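# Push the darker slide box's tray out its far end

## Task

Using the darker of the two slide boxes, slide its inner tray out through the end of the box that lies farther from the robot's base, so that it sticks out by at least a few centimetres and stays there with no help from the robot. Leave everything else roughly where it was. The attempt fails immediately if the robot grips the outer case of either box, if either box is shifted or rotated more than slightly, or if any tray comes out roughly halfway. At the end, release and move the gripper away.

## Robot and tools

Robot and frame: one arm with six joints (waist, shoulder, elbow, wrist pitch, wrist yaw, wrist roll) and a two-finger gripper. Positions are in the scene frame, in metres. Its origin is on the table top under the arm's base, +z is up, and +y points left when looking along +x. The base may sit slightly tilted. The gripper's fingers point along its own +x axis and close along its y axis. The reported hand point lies between the finger pads, 3 to 4 cm behind the tips, and is less accurate at long reach.

execute_actions takes "actions", a list holding one item or nothing, and an optional "pictures" boolean (pictures come by default).
- Empty list: nothing is commanded and the current state comes back.
- Move: {"rows": [[...]], "steps": n}. n runs from 1 to 15 (default 15) and each step is 1/30 s. You may give 1 to 15 rows. Each row drives one step, and the last row repeats until n steps are done.
- Wait: {"steps": n} with no rows, n up to 300. It returns once n steps have passed since the previous result, and your reply time counts toward that.

A row holds 7 numbers, each from -1 to 1, in this order: waist, shoulder, elbow, wrist pitch, wrist yaw, wrist roll, opening. The first six are offsets, not poses. Each is measured from the joint angles printed in the most recent result that lists them. Before any result in the scene has shown them, and for any second or later call inside one reply, they are measured from where the arm stands when the action begins. Rows do not add up: every row is counted from that same base. The scale is per joint. A value of 1.0 equals 0.9615 rad for waist, shoulder and elbow, 1.713 rad for wrist pitch, 1.767 for wrist yaw and 1.728 for wrist roll. The seventh number is an absolute opening. +1 is fully open, and empty fingers close at about -0.80. Values below that, down to -1, close them no further. A full close needs at least about 0.5 s. A row of zeros is not a pause: it pulls the arm back to the base angles.

Joint ranges in rad: waist -3.054 to 3.054, shoulder 0.000 to 3.142, elbow 0.000 to 2.356, wrist pitch -1.571 to 1.571, wrist yaw -1.571 to 1.571, wrist roll -3.142 to 3.142. A call that asks for more than 0.010 rad outward past a stated end is refused, and nothing is sent. True ends may differ by up to 0.010 rad. A target past a true end is clipped to that end, and "joint sent to its limit" is printed, possibly about an earlier action. If the line is absent, that does not prove more travel exists.

Motion: each step's target stays within a set lead of the measured angle. The lead is 0.211 rad for waist, shoulder and elbow, 0.213 for pitch, 0.267 for yaw and 0.228 for roll. Targets that would put the hand more than 70 mm from where it is get scaled back. Friction can leave a joint short of its target, especially at long reach, and tiny turns may not happen at all, so read the joint angles after each move. Between calls the arm keeps heading for the last row sent until it has nearly stopped or a step is HELD.

Result lines: end_effector_position (m), end_effector_quat_wxyz, and linear and angular velocities. Joint positions and Joint velocities list the six joints (rad, rad/s), then the finger-pad gap (m; 0.088 when fully open). grip_measured gives the finger opening on the command scale. To hold something, command an opening below it; a larger gap squeezes harder, up to about 34 N per pad. Readings may be off by about 1 mm. "joint command not followed" means the clearance check changed the targets, and mounting blocks or posts count as part of the arm. HELD marks steps where your row was not fully sent. A torque fault, at load limits of waist 17.8, shoulder 22, elbow 22, wrist pitch 5.8, wrist yaw 5.78 and wrist roll 5.42 N m, halts the arm for 10 s and drops the rest of the call. MOTOR HOT appears from 50 °C. OVER-TEMPERATURE FAULT at 95 °C holds the arm, and if it does not cool in time the arm can lose power and go limp.

zoom_image: "camera" is one of cam_high, cam_low, cam_wrist. "region" is [x0, y0, x1, y1] in pixels of that camera's latest image, with the origin at the top left, and covers at most 504 by 504. Each camera gives 504x504 images. Calibration data (K, distortion, T_world_to_cam) came with the task and may be off by a few degrees and millimetres. The wrist camera's pose follows the reported joints.

finished_scene: {"scene": number of the current scene}. It cannot be undone and reports whether the goal holds. Call it only after the tray is out, the gripper is open and the arm is clear.

Avoid: grasping either outer case, shifting or twisting either box, overshooting the tray to about half its length, pushing or hitting hard, knocking anything off the table, and heavy loads that cause faults. Push the tray gently from the near end, for example with closed fingertips, and check the cameras as you go.

Each tool is called after "Emit:" by a JSON object that holds its "api" and its "payload", one argument or row to a line.

## Session

Emit:
{"api": "execute_actions", "payload": {
  "actions": []
}}

Scene clock: 0.00 s of 3750.00 s.
end_effector_position=(+0.0166, +0.5613, +0.2075) grip_measured=+0.830 end_effector_quat_wxyz=(-0.093, +0.913, +0.339, -0.208) end_effector_velocity=(+0.002, +0.001, +0.003) end_effector_angular_velocity=(-0.001, -0.004, +0.006)
Joint positions: [ 1.897  1.87   1.355  0.734  1.158 -2.941  0.08 ]
Joint velocities: [-0.002 -0.007  0.002 -0.007 -0.007 -0.007 -0.   ]
Motor temperatures (°C, as the motors report them): [23 21 22 23 22 24]
Heat: hottest wrist roll 24 °C (+0.0 °C/min).

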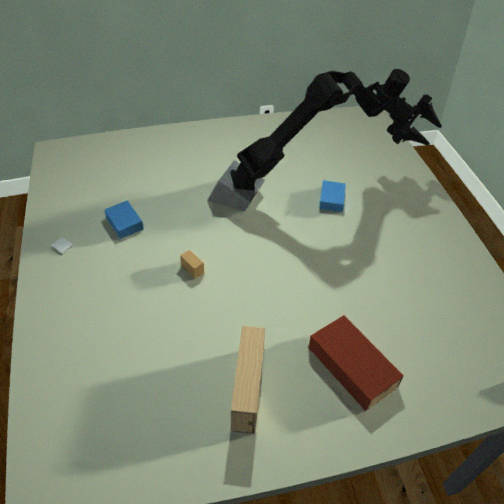

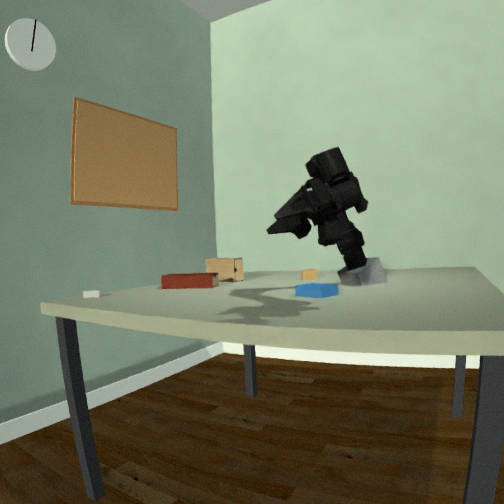

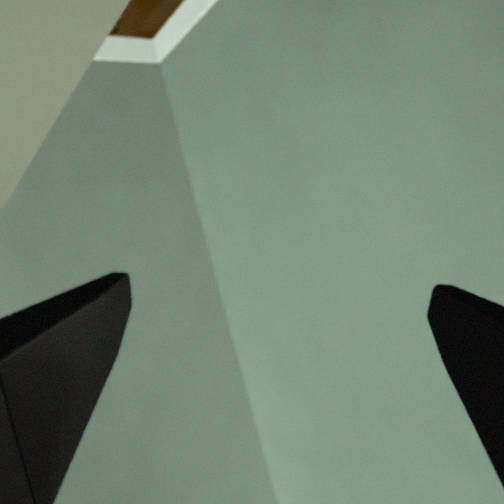

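Emit:
{"api": "zoom_image", "payload": {
  "camera": "cam_high",
  "region": [220, 300, 420, 450]
}}

Emit:
{"api": "zoom_image", "payload": {
  "camera": "cam_low",
  "region": [150, 245, 260, 300]
}}

Region (220, 300, 420, 450) of cam_high's 504x504 image, scaled by 2.520, with more detail than that image has; it fills the top 378 rows of this view, and the rest is white.

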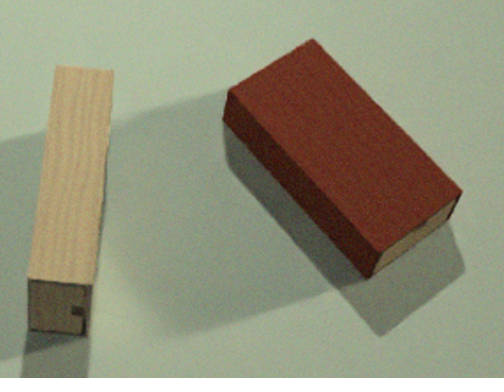

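Region (150, 245, 260, 300) of cam_low's 504x504 image, scaled by 4.582, with more detail than that image has.

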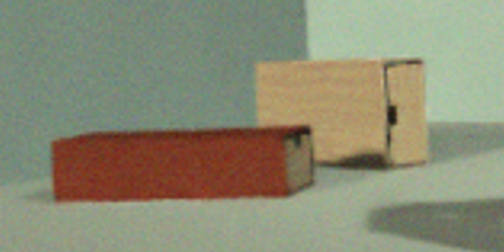

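Emit:
{"api": "execute_actions", "payload": {
  "actions": [
    {"rows":[[-1,-0.15,-0.4,0.42,-0.87,1,-1]],"steps":15}
  ],
  "pictures": false
}}

Emit:
{"api": "execute_actions", "payload": {
  "actions": [
    {"steps":20}
  ],
  "pictures": false
}}

Scene clock: 83.03 s of 3750.00 s.
end_effector_position=(+0.2353, +0.5143, +0.2194) grip_measured=-0.803 end_effector_quat_wxyz=(-0.514, +0.721, +0.430, -0.177) end_effector_velocity=(+0.423, -0.169, +0.165) end_effector_angular_velocity=(+1.361, +0.079, +0.718)
Joint positions: [ 1.229  1.747  0.988  1.386  0.258 -2.192  0.   ]
Joint velocities: [-1.575 -0.125 -0.032  0.637 -2.015  1.678  0.   ]
Motor temperatures (°C, as the motors report them): [24 31 26 26 22 24]
Heat: hottest shoulder 31 °C (+5.1 °C/min).
Steps of this call (steps 1 to 90: nothing new was sent; then 79.53 s passed at rest; steps 91 to 105: all 15 steps of this action). Readings (joint positions):
91: [1.890 1.859 1.334 0.762 1.116 -2.914]
92: [1.866 1.841 1.292 0.807 1.050 -2.864]
94: [1.787 1.803 1.207 0.896 0.943 -2.771]
98: [1.585 1.759 1.054 1.090 0.702 -2.566]
105: the state above

Scene clock: 83.70 s of 3750.00 s.
end_effector_position=(+0.2658, +0.4900, +0.2280) grip_measured=-0.803 end_effector_quat_wxyz=(+0.657, -0.410, -0.465, +0.429) end_effector_velocity=(-0.003, -0.000, -0.002) end_effector_angular_velocity=(+0.035, +0.221, +0.092)
Joint positions: [ 0.94   1.739  0.978  1.451 -0.374 -1.245  0.   ]
Joint velocities: [-0.007 -0.002 -0.002 -0.007 -0.037  0.242  0.   ]
Motor temperatures (°C, as the motors report them): [24 31 26 26 22 24]
Heat: hottest shoulder 31 °C (+5.0 °C/min).
Steps of this call (steps 1 to 20: the robot went on to your last target). Readings (joint positions):
1: [1.176 1.744 0.987 1.405 0.191 -2.135]
2: [1.123 1.741 0.986 1.418 0.125 -2.079]
4: [1.024 1.739 0.985 1.433 -0.006 -1.965]
8: [0.941 1.739 0.979 1.445 -0.248 -1.739]
20: the state above

Emit:
{"api": "execute_actions", "payload": {
  "actions": [
    {"rows":[[-1,0.08,-0.43,0.035,-0.007,0.846,-1]],"steps":15}
  ],
  "pictures": false
}}

Emit:
{"api": "execute_actions", "payload": {
  "actions": [
    {"steps":18}
  ],
  "pictures": false
}}

Emit:
{"api": "execute_actions", "payload": {
  "actions": [
    {"rows":[[0,0.03,0,0,0,0,-1],[0,0.06,0,0,0,0,-1],[0,0.09,0,0,0,0,-1],[0,0.12,0,0,0,0,-1],[0,0.15,0,0,0,0,-1],[0,0.18,0,0,0,0,-1],[0,0.2,0,0,0,0,-1]],"steps":15}
  ]
}}

Scene clock: 94.87 s of 3750.00 s.
end_effector_position=(+0.3701, +0.3058, +0.1001) grip_measured=-0.803 end_effector_quat_wxyz=(+0.806, -0.384, -0.127, +0.433) end_effector_velocity=(+0.278, -0.498, -0.053) end_effector_angular_velocity=(+0.301, +1.010, -1.439)
Joint positions: [ 0.484  1.803  0.613  1.5   -0.384 -0.703  0.   ]
Joint velocities: [-1.302  0.056 -0.364  0.022  0.007  1.385  0.   ]
Motor temperatures (°C, as the motors report them): [24 32 25 27 22 24]
Heat: hottest shoulder 32 °C (+5.0 °C/min).
Steps of this call (steps 1 to 30: the robot went on to your last target; steps 31 to 90: nothing new was sent; then 7.67 s passed at rest; steps 91 to 105: all 15 steps of this action). Readings (joint positions):
91: [0.934 1.739 0.967 1.456 -0.381 -1.199]
92: [0.916 1.739 0.944 1.471 -0.384 -1.166]
94: [0.861 1.746 0.892 1.477 -0.384 -1.107]
98: [0.740 1.777 0.775 1.488 -0.383 -0.983]
105: the state above

Scene clock: 95.47 s of 3750.00 s.
end_effector_position=(+0.4500, +0.1151, +0.1308) grip_measured=-0.803 end_effector_quat_wxyz=(+0.971, -0.083, +0.040, +0.223) end_effector_velocity=(-0.001, -0.008, -0.004) end_effector_angular_velocity=(+0.459, +0.247, -0.067)
Joint positions: [-0.013  1.807  0.57   1.508 -0.384  0.158  0.   ]
Joint velocities: [-0.022 -0.002 -0.007 -0.022 -0.022  0.52   0.   ]
Motor temperatures (°C, as the motors report them): [24 32 25 27 22 24]
Heat: hottest shoulder 32 °C (+5.0 °C/min).
Steps of this call (steps 1 to 18: the robot went on to your last target). Readings (joint positions):
1: [0.440 1.804 0.603 1.501 -0.384 -0.656]
2: [0.396 1.805 0.596 1.502 -0.384 -0.609]
4: [0.307 1.806 0.586 1.504 -0.384 -0.514]
8: [0.127 1.806 0.577 1.506 -0.384 -0.318]
18: the state above

Scene clock: 95.97 s of 3750.00 s.
end_effector_position=(+0.4434, +0.0908, +0.0603) grip_measured=-0.803 end_effector_quat_wxyz=(+0.969, -0.065, +0.128, +0.200) end_effector_velocity=(-0.001, -0.000, -0.001) end_effector_angular_velocity=(-0.006, +0.006, +0.004)
Joint positions: [-0.014  1.988  0.57   1.505 -0.385  0.164  0.   ]
Joint velocities: [-0.002 -0.002 -0.002 -0.007 -0.007 -0.007  0.   ]
Motor temperatures (°C, as the motors report them): [24 32 25 27 22 24]
Heat: hottest shoulder 32 °C (+5.0 °C/min).
Steps of this call (steps 1 to 15: all 15 steps of this action). Readings (joint positions):
1: [-0.014 1.809 0.570 1.509 -0.384 0.169]
2: [-0.014 1.815 0.571 1.510 -0.384 0.169]
4: [-0.014 1.843 0.570 1.511 -0.385 0.167]
8: [-0.014 1.942 0.570 1.506 -0.384 0.165]
15: the state above
camera_calibration (this result's frames):
cam_wrist: T_world_to_cam=[[0.4071, -0.906477, 0.112109, -0.0990971], [-0.546066, -0.339934, -0.765674, 0.344634], [0.732176, 0.250487, -0.633384, -0.232536], [0, 0, 0, 1]] pos_world=[0.398793, 0.0855711, 0.127702]

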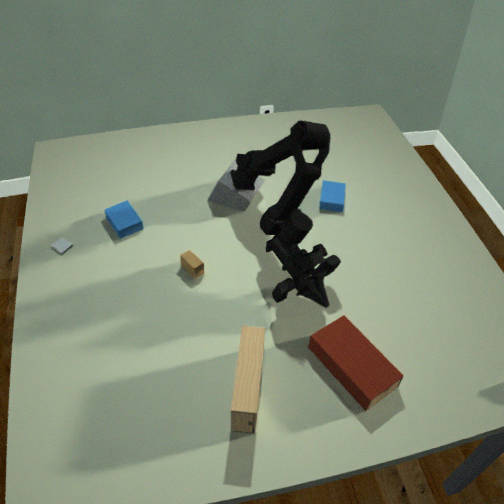

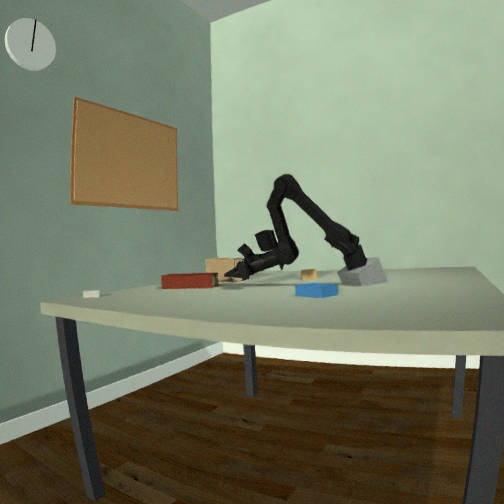

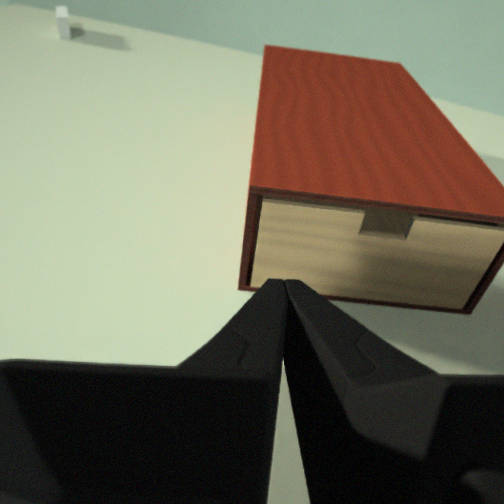

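Emit:
{"api": "zoom_image", "payload": {
  "camera": "cam_low",
  "region": [160, 225, 310, 300]
}}

Emit:
{"api": "zoom_image", "payload": {
  "camera": "cam_high",
  "region": [250, 230, 390, 360]
}}

Region (160, 225, 310, 300) of cam_low's 504x504 image, scaled by 3.360, with more detail than that image has.

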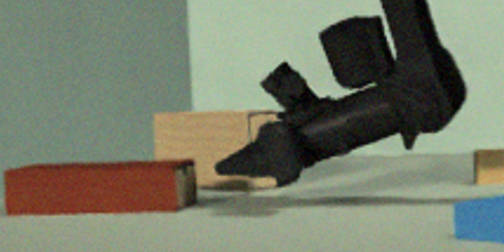

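Region (250, 230, 390, 360) of cam_high's 504x504 image, scaled by 3.600, with more detail than that image has; it fills the top 468 rows of this view, and the rest is white.

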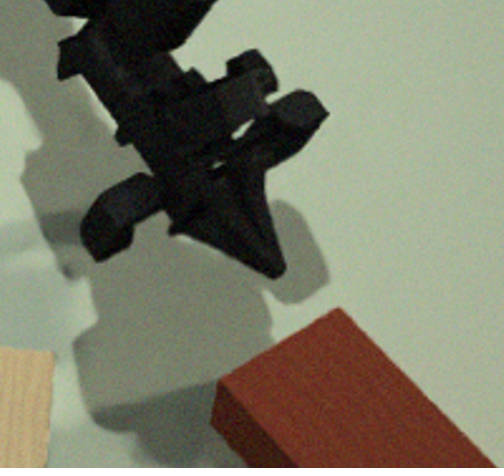

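Emit:
{"api": "execute_actions", "payload": {
  "actions": [
    {"rows":[[-0.02,0.02,0,0,-0.01,0.02,-1],[-0.04,0.04,0,0,-0.02,0.04,-1],[-0.06,0.06,0,0,-0.025,0.045,-1],[-0.07,0.08,0,0.003,-0.025,0.045,-1]],"steps":15}
  ]
}}

Emit:
{"api": "zoom_image", "payload": {
  "camera": "cam_low",
  "region": [160, 225, 310, 300]
}}

Scene clock: 119.47 s of 3750.00 s.
end_effector_position=(+0.4399, +0.0617, +0.0420) grip_measured=-0.803 end_effector_quat_wxyz=(+0.971, -0.028, +0.163, +0.175) end_effector_velocity=(-0.001, +0.003, +0.001) end_effector_angular_velocity=(+0.011, +0.002, +0.018)
Joint positions: [-0.077  2.055  0.57   1.508 -0.425  0.235  0.   ]
Joint velocities: [-0.002 -0.002 -0.002  0.007 -0.022  0.007  0.   ]
Motor temperatures (°C, as the motors report them): [24 29 24 29 22 24]
Heat: hottest shoulder 29 °C (+0.0 °C/min).
Steps of this call (steps 1 to 15: the robot went on to your last target; steps 16 to 90: nothing new was sent; then 20.00 s passed at rest; steps 91 to 105: all 15 steps of this action). Readings (joint positions):
91: [-0.014 1.991 0.570 1.506 -0.386 0.165]
92: [-0.018 1.994 0.570 1.506 -0.394 0.176]
94: [-0.036 2.011 0.570 1.508 -0.410 0.205]
98: [-0.073 2.050 0.570 1.508 -0.419 0.228]
105: the state above
camera_calibration (this result's frames):
cam_wrist: T_world_to_cam=[[0.355259, -0.934181, 0.0331108, -0.0941837], [-0.624078, -0.263403, -0.735626, 0.347133], [0.695929, 0.240674, -0.676578, -0.21592], [0, 0, 0, 1]] pos_world=[0.400363, 0.0554177, 0.112392]

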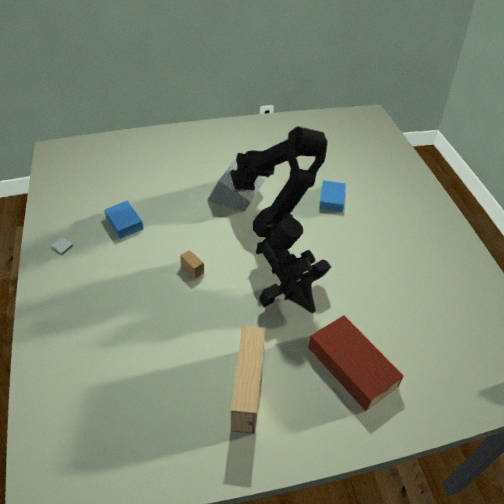

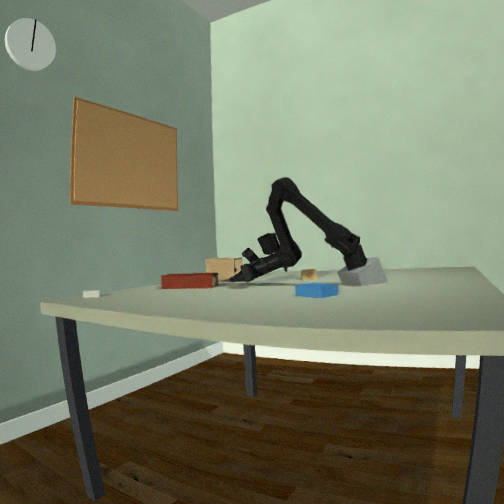

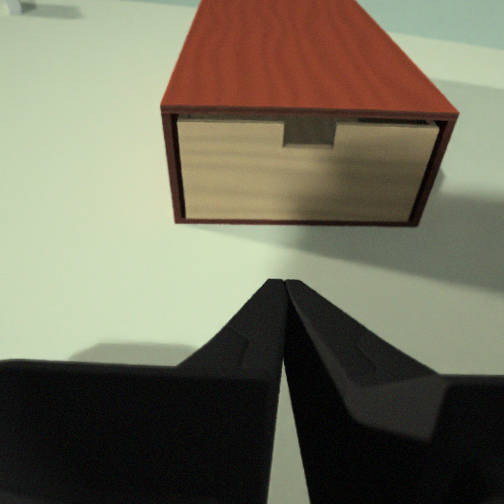

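Region (160, 225, 310, 300) of cam_low's 504x504 image, scaled by 3.360, with more detail than that image has.

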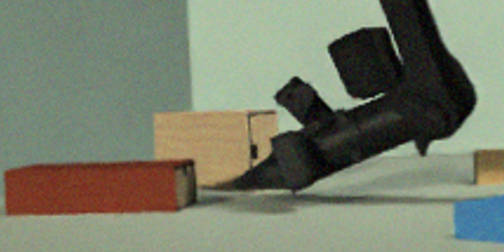

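Emit:
{"api": "execute_actions", "payload": {
  "actions": [
    {"rows":[[0,0.01,0.03,-0.005,0,0,-1],[0,0.02,0.06,-0.01,0,0.01,-1],[0.01,0.03,0.09,-0.02,0,0.015,-1],[0.01,0.045,0.12,-0.025,0,0.015,-1],[0.015,0.06,0.145,-0.03,0,0.015,-1],[0.015,0.07,0.145,-0.03,0,0.015,-1]],"steps":15}
  ]
}}

Emit:
{"api": "zoom_image", "payload": {
  "camera": "cam_low",
  "region": [160, 235, 280, 300]
}}

Scene clock: 137.07 s of 3750.00 s.
end_effector_position=(+0.4695, +0.0663, +0.0371) grip_measured=-0.803 end_effector_quat_wxyz=(+0.970, -0.020, +0.155, +0.184) end_effector_velocity=(+0.006, +0.002, +0.005) end_effector_angular_velocity=(-0.005, -0.026, +0.016)
Joint positions: [-0.065  2.112  0.7    1.459 -0.426  0.255  0.   ]
Joint velocities: [-0.002  0.002  0.022  0.007 -0.007 -0.007  0.   ]
Motor temperatures (°C, as the motors report them): [24 29 24 30 22 24]
Heat: hottest wrist pitch 30 °C (+0.0 °C/min).
Steps of this call (steps 1 to 15: the robot went on to your last target; steps 16 to 90: nothing new was sent; then 14.10 s passed at rest; steps 91 to 105: all 15 steps of this action). Readings (joint positions):
91: [-0.077 2.056 0.572 1.508 -0.426 0.236]
92: [-0.077 2.058 0.579 1.506 -0.426 0.237]
94: [-0.076 2.067 0.613 1.490 -0.426 0.245]
98: [-0.068 2.097 0.684 1.468 -0.426 0.253]
105: the state above
camera_calibration (this result's frames):
cam_wrist: T_world_to_cam=[[0.367683, -0.929779, 0.01789, -0.105759], [-0.611579, -0.256253, -0.748535, 0.357413], [0.700557, 0.264283, -0.662854, -0.245142], [0, 0, 0, 1]] pos_world=[0.429209, 0.0580428, 0.106935]

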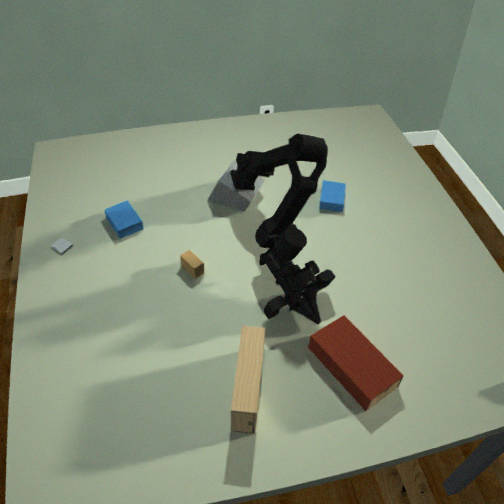

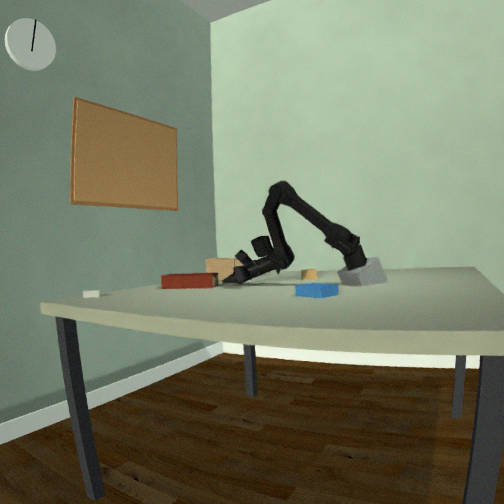

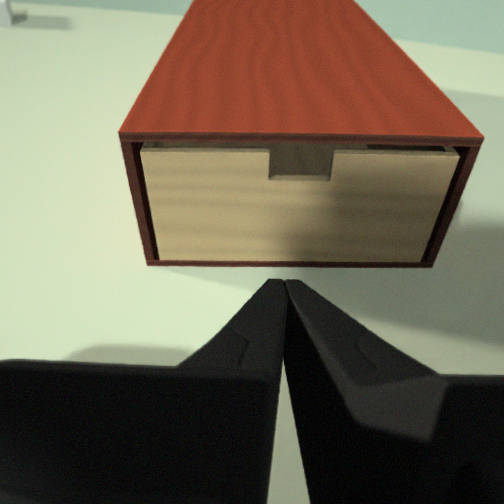

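Region (160, 235, 280, 300) of cam_low's 504x504 image, scaled by 4.200, with more detail than that image has; it fills the top 273 rows of this view, and the rest is white.

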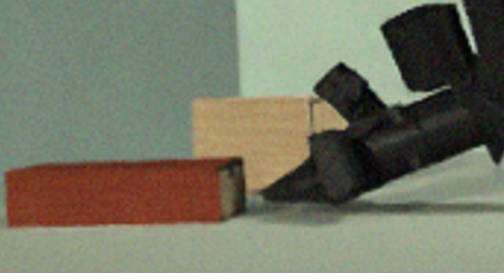

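Emit:
{"api": "execute_actions", "payload": {
  "actions": [
    {"rows":[[0.004,0.008,0.015,-0.006,0,0,-1],[0.006,0.01,0.028,-0.013,0,0,-1],[0.008,0.011,0.041,-0.019,0.003,0,-1],[0.01,0.012,0.054,-0.025,0.005,0,-1],[0.012,0.014,0.067,-0.032,0.006,0,-1],[0.014,0.016,0.08,-0.038,0.008,0,-1],[0.016,0.018,0.093,-0.045,0.009,0,-1],[0.018,0.02,0.106,-0.051,0.011,0,-1],[0.02,0.022,0.119,-0.058,0.012,0,-1],[0.022,0.024,0.13,-0.064,0.014,0,-1]],"steps":15}
  ]
}}

Emit:
{"api": "zoom_image", "payload": {
  "camera": "cam_low",
  "region": [160, 235, 280, 300]
}}

Scene clock: 152.93 s of 3750.00 s.
end_effector_position=(+0.4967, +0.0738, +0.0383) grip_measured=-0.803 end_effector_quat_wxyz=(+0.971, -0.019, +0.154, +0.183) end_effector_velocity=(+0.011, -0.000, -0.003) end_effector_angular_velocity=(+0.005, +0.022, -0.014)
Joint positions: [-0.046  2.123  0.814  1.357 -0.406  0.256  0.   ]
Joint velocities: [ 0.002  0.007  0.051 -0.066  0.007  0.007  0.   ]
Motor temperatures (°C, as the motors report them): [24 28 24 29 22 24]
Heat: hottest wrist pitch 29 °C (-3.0 °C/min).
Steps of this call (steps 1 to 15: the robot went on to your last target; steps 16 to 90: nothing new was sent; then 12.37 s passed at rest; steps 91 to 105: all 15 steps of this action). Readings (joint positions):
91: [-0.065 2.113 0.704 1.457 -0.426 0.256]
92: [-0.064 2.113 0.706 1.453 -0.426 0.256]
94: [-0.063 2.114 0.719 1.439 -0.426 0.256]
98: [-0.055 2.117 0.762 1.402 -0.417 0.256]
105: the state above
camera_calibration (this result's frames):
cam_wrist: T_world_to_cam=[[0.365969, -0.930461, 0.0175619, -0.107928], [-0.611109, -0.254508, -0.749514, 0.376553], [0.701863, 0.263567, -0.661755, -0.266084], [0, 0, 0, 1]] pos_world=[0.456368, 0.065544, 0.108045]

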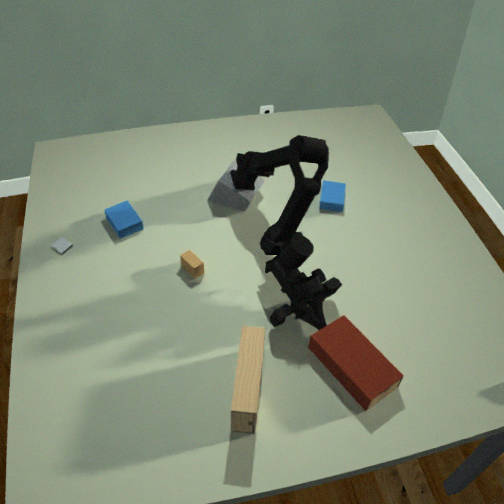

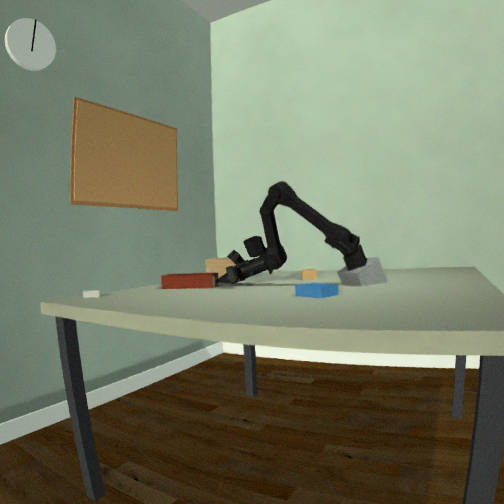

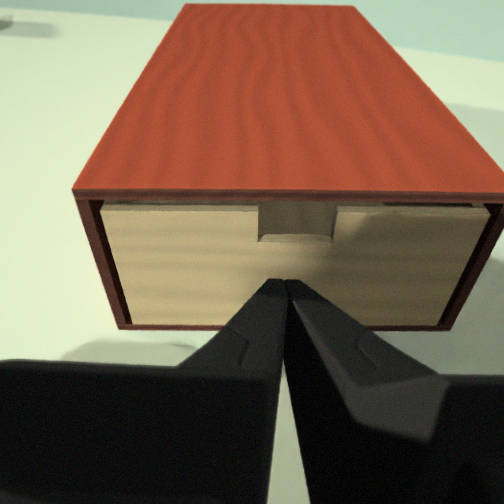

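Region (160, 235, 280, 300) of cam_low's 504x504 image, scaled by 4.200, with more detail than that image has; it fills the top 273 rows of this view, and the rest is white.

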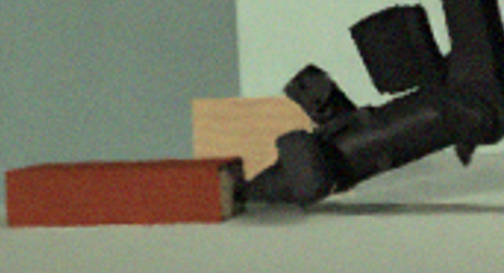

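Emit:
{"api": "execute_actions", "payload": {
  "actions": [
    {"rows":[[0.004,0.016,0.015,-0.007,0.003,0,-1],[0.005,0.018,0.023,-0.011,0.004,0,-1],[0.007,0.02,0.031,-0.014,0.005,0,-1],[0.008,0.022,0.039,-0.018,0.005,0,-1],[0.01,0.024,0.047,-0.021,0.006,0,-1],[0.011,0.026,0.055,-0.025,0.007,0,-1],[0.013,0.028,0.063,-0.028,0.008,0,-1],[0.014,0.03,0.071,-0.032,0.009,0,-1],[0.016,0.032,0.079,-0.035,0.009,0,-1],[0.017,0.034,0.088,-0.039,0.01,0,-1],[0.019,0.036,0.097,-0.043,0.011,0,-1],[0.02,0.038,0.106,-0.047,0.012,0,-1],[0.022,0.04,0.114,-0.051,0.013,0,-1]],"steps":15}
  ],
  "pictures": false
}}

Emit:
{"api": "execute_actions", "payload": {
  "actions": [
    {"steps":10}
  ]
}}

Emit:
{"api": "zoom_image", "payload": {
  "camera": "cam_low",
  "region": [140, 235, 260, 300]
}}

Scene clock: 166.87 s of 3750.00 s.
end_effector_position=(+0.5167, +0.0798, +0.0346) grip_measured=-0.803 end_effector_quat_wxyz=(+0.970, -0.018, +0.159, +0.181) end_effector_velocity=(+0.031, +0.011, +0.002) end_effector_angular_velocity=(+0.006, -0.003, -0.011)
Joint positions: [-0.029  2.147  0.905  1.281 -0.388  0.256  0.   ]
Joint velocities: [ 0.027  0.022  0.134 -0.11   0.037  0.007  0.   ]
Motor temperatures (°C, as the motors report them): [24 29 24 29 22 24]
Heat: hottest shoulder 29 °C (-1.0 °C/min).
Steps of this call (steps 1 to 15: the robot went on to your last target; steps 16 to 90: nothing new was sent; then 10.43 s passed at rest; steps 91 to 105: all 15 steps of this action). Readings (joint positions):
91: [-0.046 2.126 0.819 1.350 -0.404 0.256]
92: [-0.046 2.126 0.820 1.348 -0.404 0.256]
94: [-0.044 2.129 0.828 1.341 -0.403 0.256]
98: [-0.039 2.136 0.854 1.320 -0.398 0.256]
105: the state above

Scene clock: 167.20 s of 3750.00 s.
end_effector_position=(+0.5188, +0.0804, +0.0339) grip_measured=-0.803 end_effector_quat_wxyz=(+0.970, -0.018, +0.160, +0.181) end_effector_velocity=(-0.002, +0.000, -0.005) end_effector_angular_velocity=(+0.009, +0.030, +0.009)
Joint positions: [-0.028  2.15   0.915  1.272 -0.386  0.256  0.   ]
Joint velocities: [-0.002  0.002  0.002 -0.022 -0.022  0.007  0.   ]
Motor temperatures (°C, as the motors report them): [24 29 24 29 22 24]
Heat: hottest shoulder 29 °C (-1.0 °C/min).
Steps of this call (steps 1 to 10: the robot went on to your last target). Readings (joint positions):
1: [-0.029 2.148 0.908 1.279 -0.387 0.256]
2: [-0.029 2.148 0.911 1.277 -0.387 0.256]
4: [-0.028 2.149 0.913 1.274 -0.387 0.256]
8: [-0.028 2.150 0.915 1.272 -0.386 0.256]
10: the state above
camera_calibration (this result's frames):
cam_wrist: T_world_to_cam=[[0.361871, -0.932128, 0.0136609, -0.10741], [-0.620138, -0.25164, -0.743038, 0.392655], [0.696044, 0.260412, -0.66911, -0.282736], [0, 0, 0, 1]] pos_world=[0.479166, 0.072316, 0.104044]

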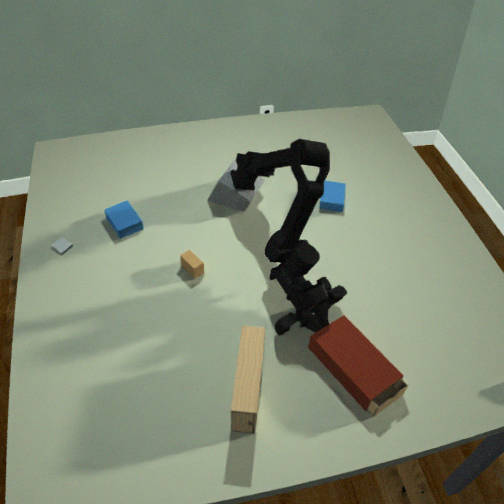

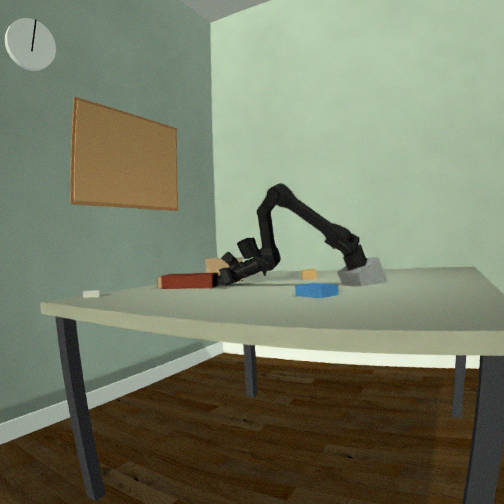

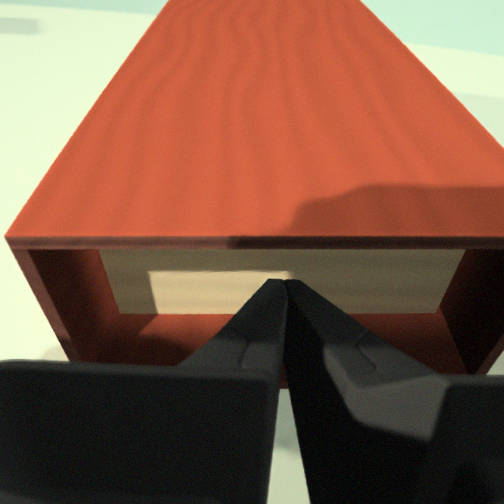

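Region (140, 235, 260, 300) of cam_low's 504x504 image, scaled by 4.200, with more detail than that image has; it fills the top 273 rows of this view, and the rest is white.

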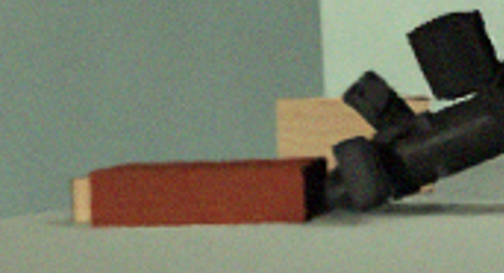

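Emit:
{"api": "execute_actions", "payload": {
  "actions": [
    {"rows":[[0.004,0.013,0.015,-0.004,0.003,0,-1],[0.005,0.015,0.023,-0.007,0.004,0,-1],[0.007,0.017,0.031,-0.01,0.005,0,-1],[0.008,0.019,0.039,-0.013,0.005,0,-1],[0.01,0.021,0.047,-0.016,0.006,0,-1],[0.011,0.023,0.055,-0.019,0.007,0,-1],[0.013,0.025,0.063,-0.022,0.008,0,-1],[0.014,0.027,0.071,-0.025,0.009,0,-1],[0.016,0.03,0.079,-0.028,0.009,0,-1],[0.017,0.032,0.087,-0.031,0.01,0,-1],[0.019,0.034,0.095,-0.034,0.011,0,-1],[0.02,0.036,0.102,-0.037,0.012,0,-1],[0.021,0.039,0.108,-0.04,0.012,0,-1]],"steps":15}
  ],
  "pictures": false
}}

Emit:
{"api": "execute_actions", "payload": {
  "actions": [
    {"steps":10}
  ]
}}

Emit:
{"api": "zoom_image", "payload": {
  "camera": "cam_low",
  "region": [140, 235, 260, 300]
}}

Emit:
{"api": "zoom_image", "payload": {
  "camera": "cam_high",
  "region": [260, 270, 440, 440]
}}

Scene clock: 180.57 s of 3750.00 s.
end_effector_position=(+0.5379, +0.0878, +0.0341) grip_measured=-0.803 end_effector_quat_wxyz=(+0.971, -0.018, +0.157, +0.181) end_effector_velocity=(+0.024, +0.009, +0.004) end_effector_angular_velocity=(+0.007, -0.015, -0.002)
Joint positions: [-0.012  2.173  1.002  1.213 -0.369  0.256  0.   ]
Joint velocities: [ 0.017  0.027  0.11  -0.066  0.022  0.007  0.   ]
Motor temperatures (°C, as the motors report them): [24 29 24 29 22 24]
Heat: hottest shoulder 29 °C (+0.0 °C/min).
Steps of this call (steps 1 to 30: the robot went on to your last target; steps 31 to 90: nothing new was sent; then 9.87 s passed at rest; steps 91 to 105: all 15 steps of this action). Readings (joint positions):
91: [-0.028 2.151 0.917 1.271 -0.386 0.256]
92: [-0.027 2.151 0.919 1.268 -0.386 0.256]
94: [-0.026 2.154 0.928 1.262 -0.384 0.256]
98: [-0.020 2.160 0.955 1.244 -0.378 0.256]
105: the state above

Scene clock: 180.90 s of 3750.00 s.
end_effector_position=(+0.5395, +0.0884, +0.0329) grip_measured=-0.803 end_effector_quat_wxyz=(+0.971, -0.018, +0.158, +0.181) end_effector_velocity=(-0.001, +0.001, -0.005) end_effector_angular_velocity=(+0.007, +0.026, -0.000)
Joint positions: [-0.01   2.177  1.011  1.205 -0.368  0.256  0.   ]
Joint velocities: [ 0.002  0.002  0.002 -0.022 -0.007  0.007  0.   ]
Motor temperatures (°C, as the motors report them): [24 29 24 29 22 24]
Heat: hottest shoulder 29 °C (+0.0 °C/min).
Steps of this call (steps 1 to 10: the robot went on to your last target). Readings (joint positions):
1: [-0.011 2.174 1.005 1.211 -0.369 0.256]
2: [-0.011 2.174 1.007 1.209 -0.368 0.256]
4: [-0.011 2.175 1.009 1.207 -0.368 0.256]
8: [-0.010 2.176 1.011 1.205 -0.368 0.256]
10: the state above
camera_calibration (this result's frames):
cam_wrist: T_world_to_cam=[[0.361718, -0.932183, 0.013939, -0.107298], [-0.618371, -0.251084, -0.744697, 0.405831], [0.697694, 0.260751, -0.667257, -0.300841], [0, 0, 0, 1]] pos_world=[0.499661, 0.0803213, 0.102979]

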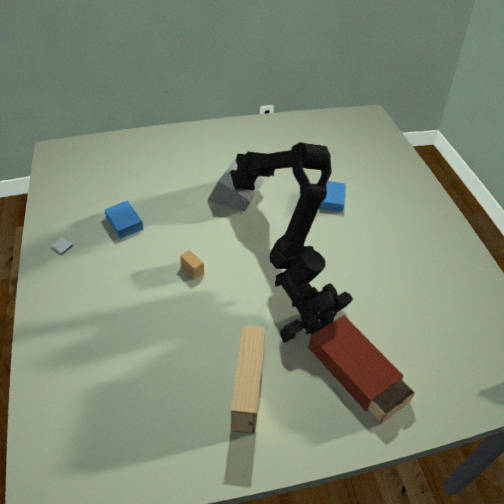

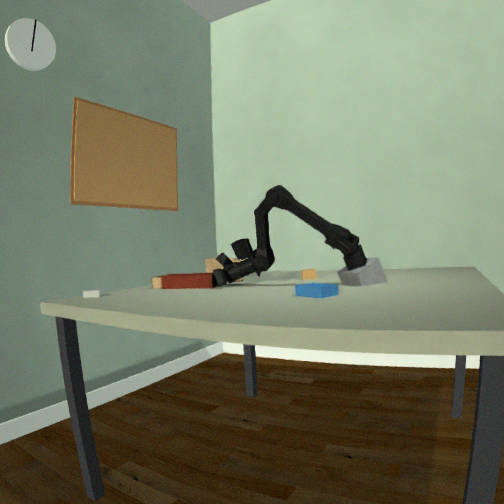

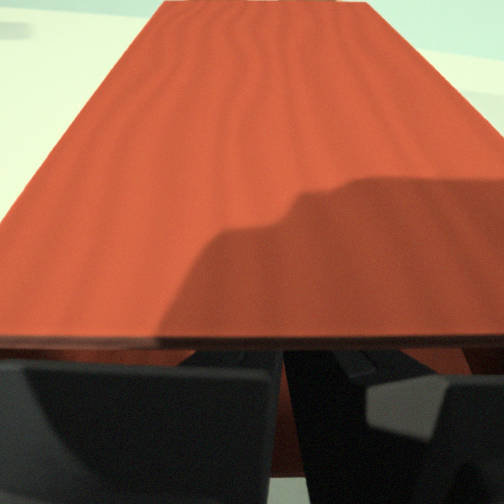

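Region (140, 235, 260, 300) of cam_low's 504x504 image, scaled by 4.200, with more detail than that image has; it fills the top 273 rows of this view, and the rest is white.

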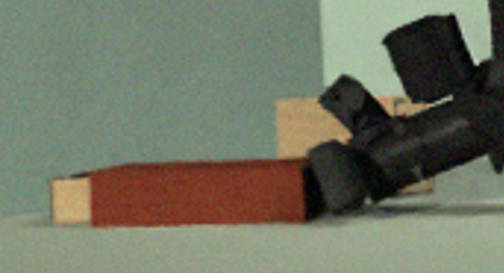

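Region (260, 270, 440, 440) of cam_high's 504x504 image, scaled by 2.800, with more detail than that image has.

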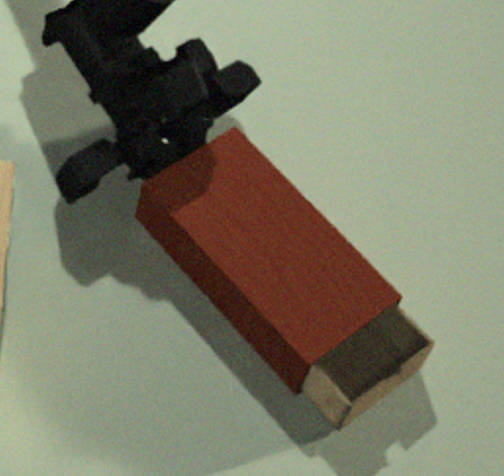

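Emit:
{"api": "execute_actions", "payload": {
  "actions": [
    {"rows":[[0.004,0.013,0.015,-0.004,0.003,0,-1],[0.005,0.015,0.021,-0.006,0.004,0,-1],[0.006,0.017,0.027,-0.008,0.004,0,-1],[0.007,0.018,0.033,-0.01,0.005,0,-1]],"steps":15}
  ]
}}

Emit:
{"api": "zoom_image", "payload": {
  "camera": "cam_low",
  "region": [140, 235, 260, 300]
}}

Scene clock: 187.17 s of 3750.00 s.
end_effector_position=(+0.5443, +0.0905, +0.0330) grip_measured=-0.803 end_effector_quat_wxyz=(+0.971, -0.018, +0.158, +0.180) end_effector_velocity=(-0.002, -0.002, -0.004) end_effector_angular_velocity=(-0.020, +0.015, +0.004)
Joint positions: [-0.006  2.183  1.034  1.189 -0.363  0.256  0.   ]
Joint velocities: [-0.002 -0.002 -0.002 -0.022 -0.007 -0.022  0.   ]
Motor temperatures (°C, as the motors report them): [24 29 25 29 22 24]
Heat: hottest shoulder 29 °C (+0.0 °C/min).
Steps of this call (steps 1 to 15: the robot went on to your last target; steps 16 to 90: nothing new was sent; then 2.77 s passed at rest; steps 91 to 105: all 15 steps of this action). Readings (joint positions):
91: [-0.010 2.177 1.012 1.204 -0.368 0.256]
92: [-0.009 2.178 1.014 1.202 -0.368 0.256]
94: [-0.008 2.180 1.021 1.197 -0.366 0.256]
98: [-0.006 2.182 1.031 1.191 -0.363 0.256]
105: the state above
camera_calibration (this result's frames):
cam_wrist: T_world_to_cam=[[0.361343, -0.932323, 0.014331, -0.106946], [-0.617476, -0.250777, -0.745543, 0.408857], [0.698681, 0.260548, -0.666303, -0.305253], [0, 0, 0, 1]] pos_world=[0.504378, 0.0823565, 0.102962]

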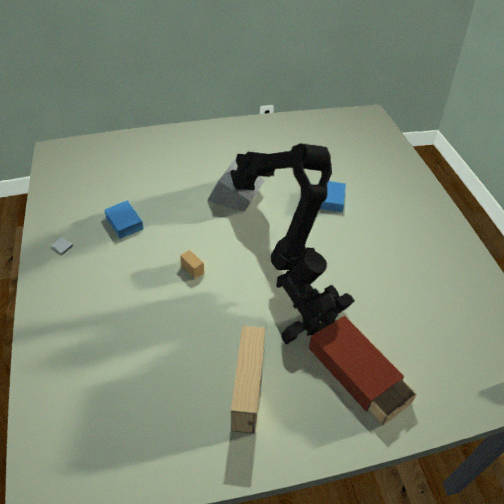

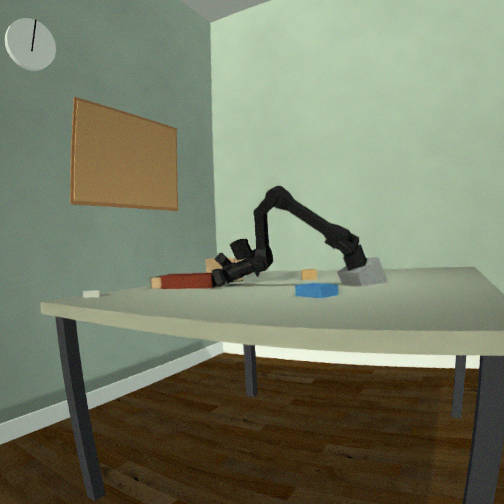

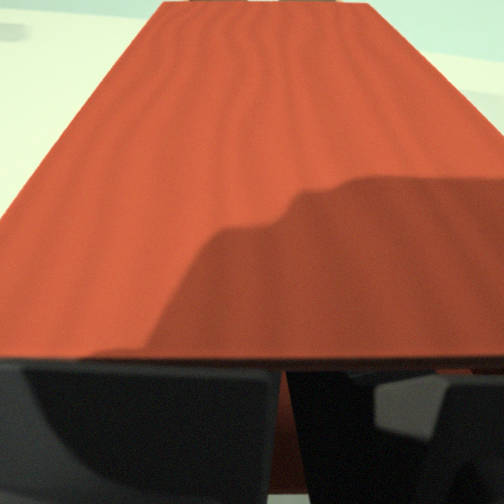

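Region (140, 235, 260, 300) of cam_low's 504x504 image, scaled by 4.200, with more detail than that image has; it fills the top 273 rows of this view, and the rest is white.

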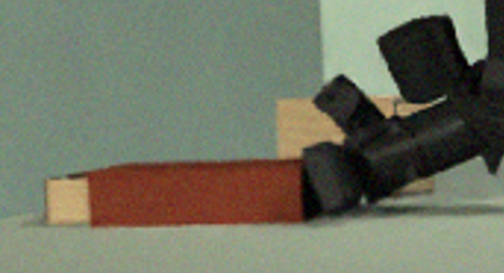

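Emit:
{"api": "execute_actions", "payload": {
  "actions": [
    {"rows":[[-0.005,-0.013,-0.024,0.008,-0.003,0,-1],[-0.008,-0.018,-0.041,0.015,-0.005,0,-1],[-0.011,-0.023,-0.058,0.022,-0.007,0,-1],[-0.014,-0.028,-0.075,0.029,-0.009,0,-1],[-0.017,-0.033,-0.092,0.036,-0.011,0,-1],[-0.02,-0.038,-0.109,0.043,-0.013,0,-1],[-0.024,-0.043,-0.126,0.05,-0.015,0,-1],[-0.027,-0.048,-0.143,0.057,-0.017,0,-1],[-0.03,-0.053,-0.16,0.064,-0.019,0,-1],[-0.033,-0.058,-0.177,0.072,-0.02,0,-1],[-0.036,-0.062,-0.194,0.08,-0.022,0,-1],[-0.039,-0.066,-0.211,0.088,-0.024,0,-1],[-0.042,-0.07,-0.228,0.096,-0.025,0,-1],[-0.045,-0.074,-0.245,0.104,-0.026,0,-1],[-0.048,-0.078,-0.262,0.112,-0.028,0,-1]],"steps":15}
  ],
  "pictures": false
}}

Emit:
{"api": "execute_actions", "payload": {
  "actions": [
    {"rows":[[-0.01,-0.02,-0.05,0.026,0,0,-1],[-0.013,-0.023,-0.075,0.039,0,0,-1],[-0.016,-0.026,-0.1,0.052,0,0,-1],[-0.02,-0.03,-0.125,0.065,0,0,-1],[-0.023,-0.034,-0.15,0.078,0,0,-1],[-0.026,-0.038,-0.175,0.09,0,0,-1],[-0.03,-0.045,-0.2,0.1,0,0,-1],[-0.03,-0.06,-0.22,0.1,0,0,-1],[-0.03,-0.09,-0.24,0.1,0,0,-1],[-0.03,-0.13,-0.26,0.1,0,0,-1],[-0.03,-0.18,-0.28,0.09,0,0,-1],[-0.03,-0.24,-0.3,0.07,0,0,-1],[-0.03,-0.3,-0.32,0.05,0,0,-1],[-0.03,-0.38,-0.34,0.03,0,0,-1],[-0.03,-0.5,-0.38,0,0,0,-1]],"steps":15}
  ],
  "pictures": false
}}

Emit:
{"api": "execute_actions", "payload": {
  "actions": [
    {"steps":15}
  ]
}}

Scene clock: 212.83 s of 3750.00 s.
end_effector_position=(+0.5004, +0.0754, +0.0336) grip_measured=-0.803 end_effector_quat_wxyz=(+0.970, -0.018, +0.159, +0.182) end_effector_velocity=(-0.108, -0.031, +0.020) end_effector_angular_velocity=(-0.009, -0.043, +0.012)
Joint positions: [-0.039  2.136  0.835  1.339 -0.401  0.255  0.   ]
Joint velocities: [-0.085 -0.129 -0.491  0.403 -0.081 -0.007  0.   ]
Motor temperatures (°C, as the motors report them): [25 30 25 29 22 24]
Heat: hottest shoulder 30 °C (+1.0 °C/min).
Steps of this call (steps 1 to 15: the robot went on to your last target; steps 16 to 90: nothing new was sent; then 22.17 s passed at rest; steps 91 to 105: all 15 steps of this action). Readings (joint positions):
91: [-0.005 2.183 1.033 1.189 -0.363 0.256]
92: [-0.005 2.183 1.029 1.193 -0.363 0.256]
94: [-0.007 2.181 1.009 1.211 -0.366 0.255]
98: [-0.017 2.166 0.950 1.252 -0.380 0.255]
105: the state above

Scene clock: 213.33 s of 3750.00 s.
end_effector_position=(+0.4424, +0.0773, +0.0784) grip_measured=-0.803 end_effector_quat_wxyz=(+0.974, -0.023, +0.140, +0.177) end_effector_velocity=(-0.102, +0.102, +0.305) end_effector_angular_velocity=(-0.004, -0.206, +0.063)
Joint positions: [-0.063  1.9    0.546  1.427 -0.403  0.256  0.   ]
Joint velocities: [-0.002 -1.585 -0.603 -0.769  0.007 -0.007  0.   ]
Motor temperatures (°C, as the motors report them): [25 30 25 29 22 24]
Heat: hottest shoulder 30 °C (+1.0 °C/min).
Steps of this call (steps 1 to 15: all 15 steps of this action). Readings (joint positions):
1: [-0.042 2.133 0.821 1.351 -0.403 0.255]
2: [-0.043 2.131 0.808 1.363 -0.403 0.255]
4: [-0.047 2.128 0.777 1.396 -0.403 0.255]
8: [-0.056 2.114 0.691 1.467 -0.403 0.255]
15: the state above

Scene clock: 213.83 s of 3750.00 s.
end_effector_position=(+0.4285, +0.0948, +0.1295) grip_measured=-0.803 end_effector_quat_wxyz=(+0.976, -0.030, +0.105, +0.188) end_effector_velocity=(-0.002, +0.003, +0.008) end_effector_angular_velocity=(+0.020, -0.007, +0.006)
Joint positions: [-0.063  1.669  0.475  1.341 -0.403  0.256  0.   ]
Joint velocities: [-0.002 -0.032 -0.007 -0.007 -0.007  0.022  0.   ]
Motor temperatures (°C, as the motors report them): [25 30 25 29 22 24]
Heat: hottest shoulder 30 °C (+1.0 °C/min).
Steps of this call (steps 1 to 15: the robot went on to your last target). Readings (joint positions):
1: [-0.063 1.846 0.527 1.404 -0.403 0.256]
2: [-0.063 1.797 0.512 1.386 -0.403 0.256]
4: [-0.063 1.725 0.495 1.370 -0.403 0.256]
8: [-0.063 1.677 0.484 1.348 -0.403 0.256]
15: the state above
camera_calibration (this result's frames):
cam_wrist: T_world_to_cam=[[0.375727, -0.92502, 0.0562877, -0.074774], [-0.528808, -0.263879, -0.806678, 0.381549], [0.761046, 0.273325, -0.588304, -0.199203], [0, 0, 0, 1]] pos_world=[0.381464, 0.0859626, 0.194804]

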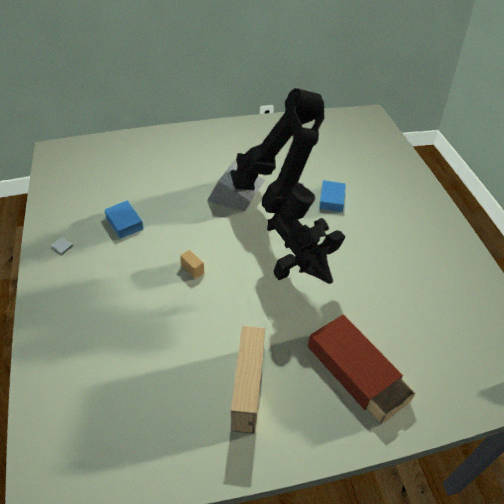

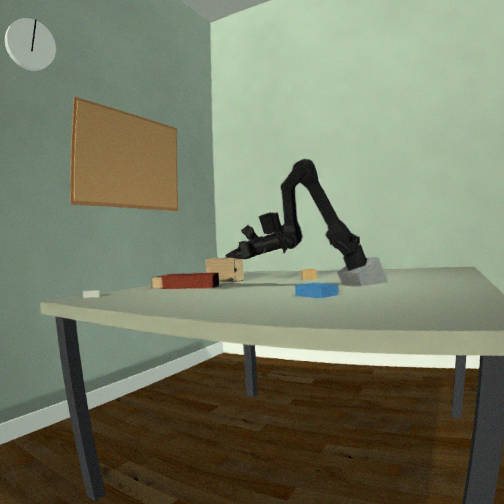

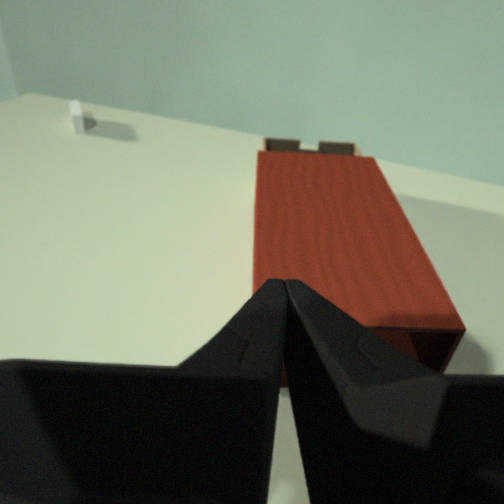

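Emit:
{"api": "finished_scene", "payload": {
  "scene": 1
}}

The scene is finished: the task was done.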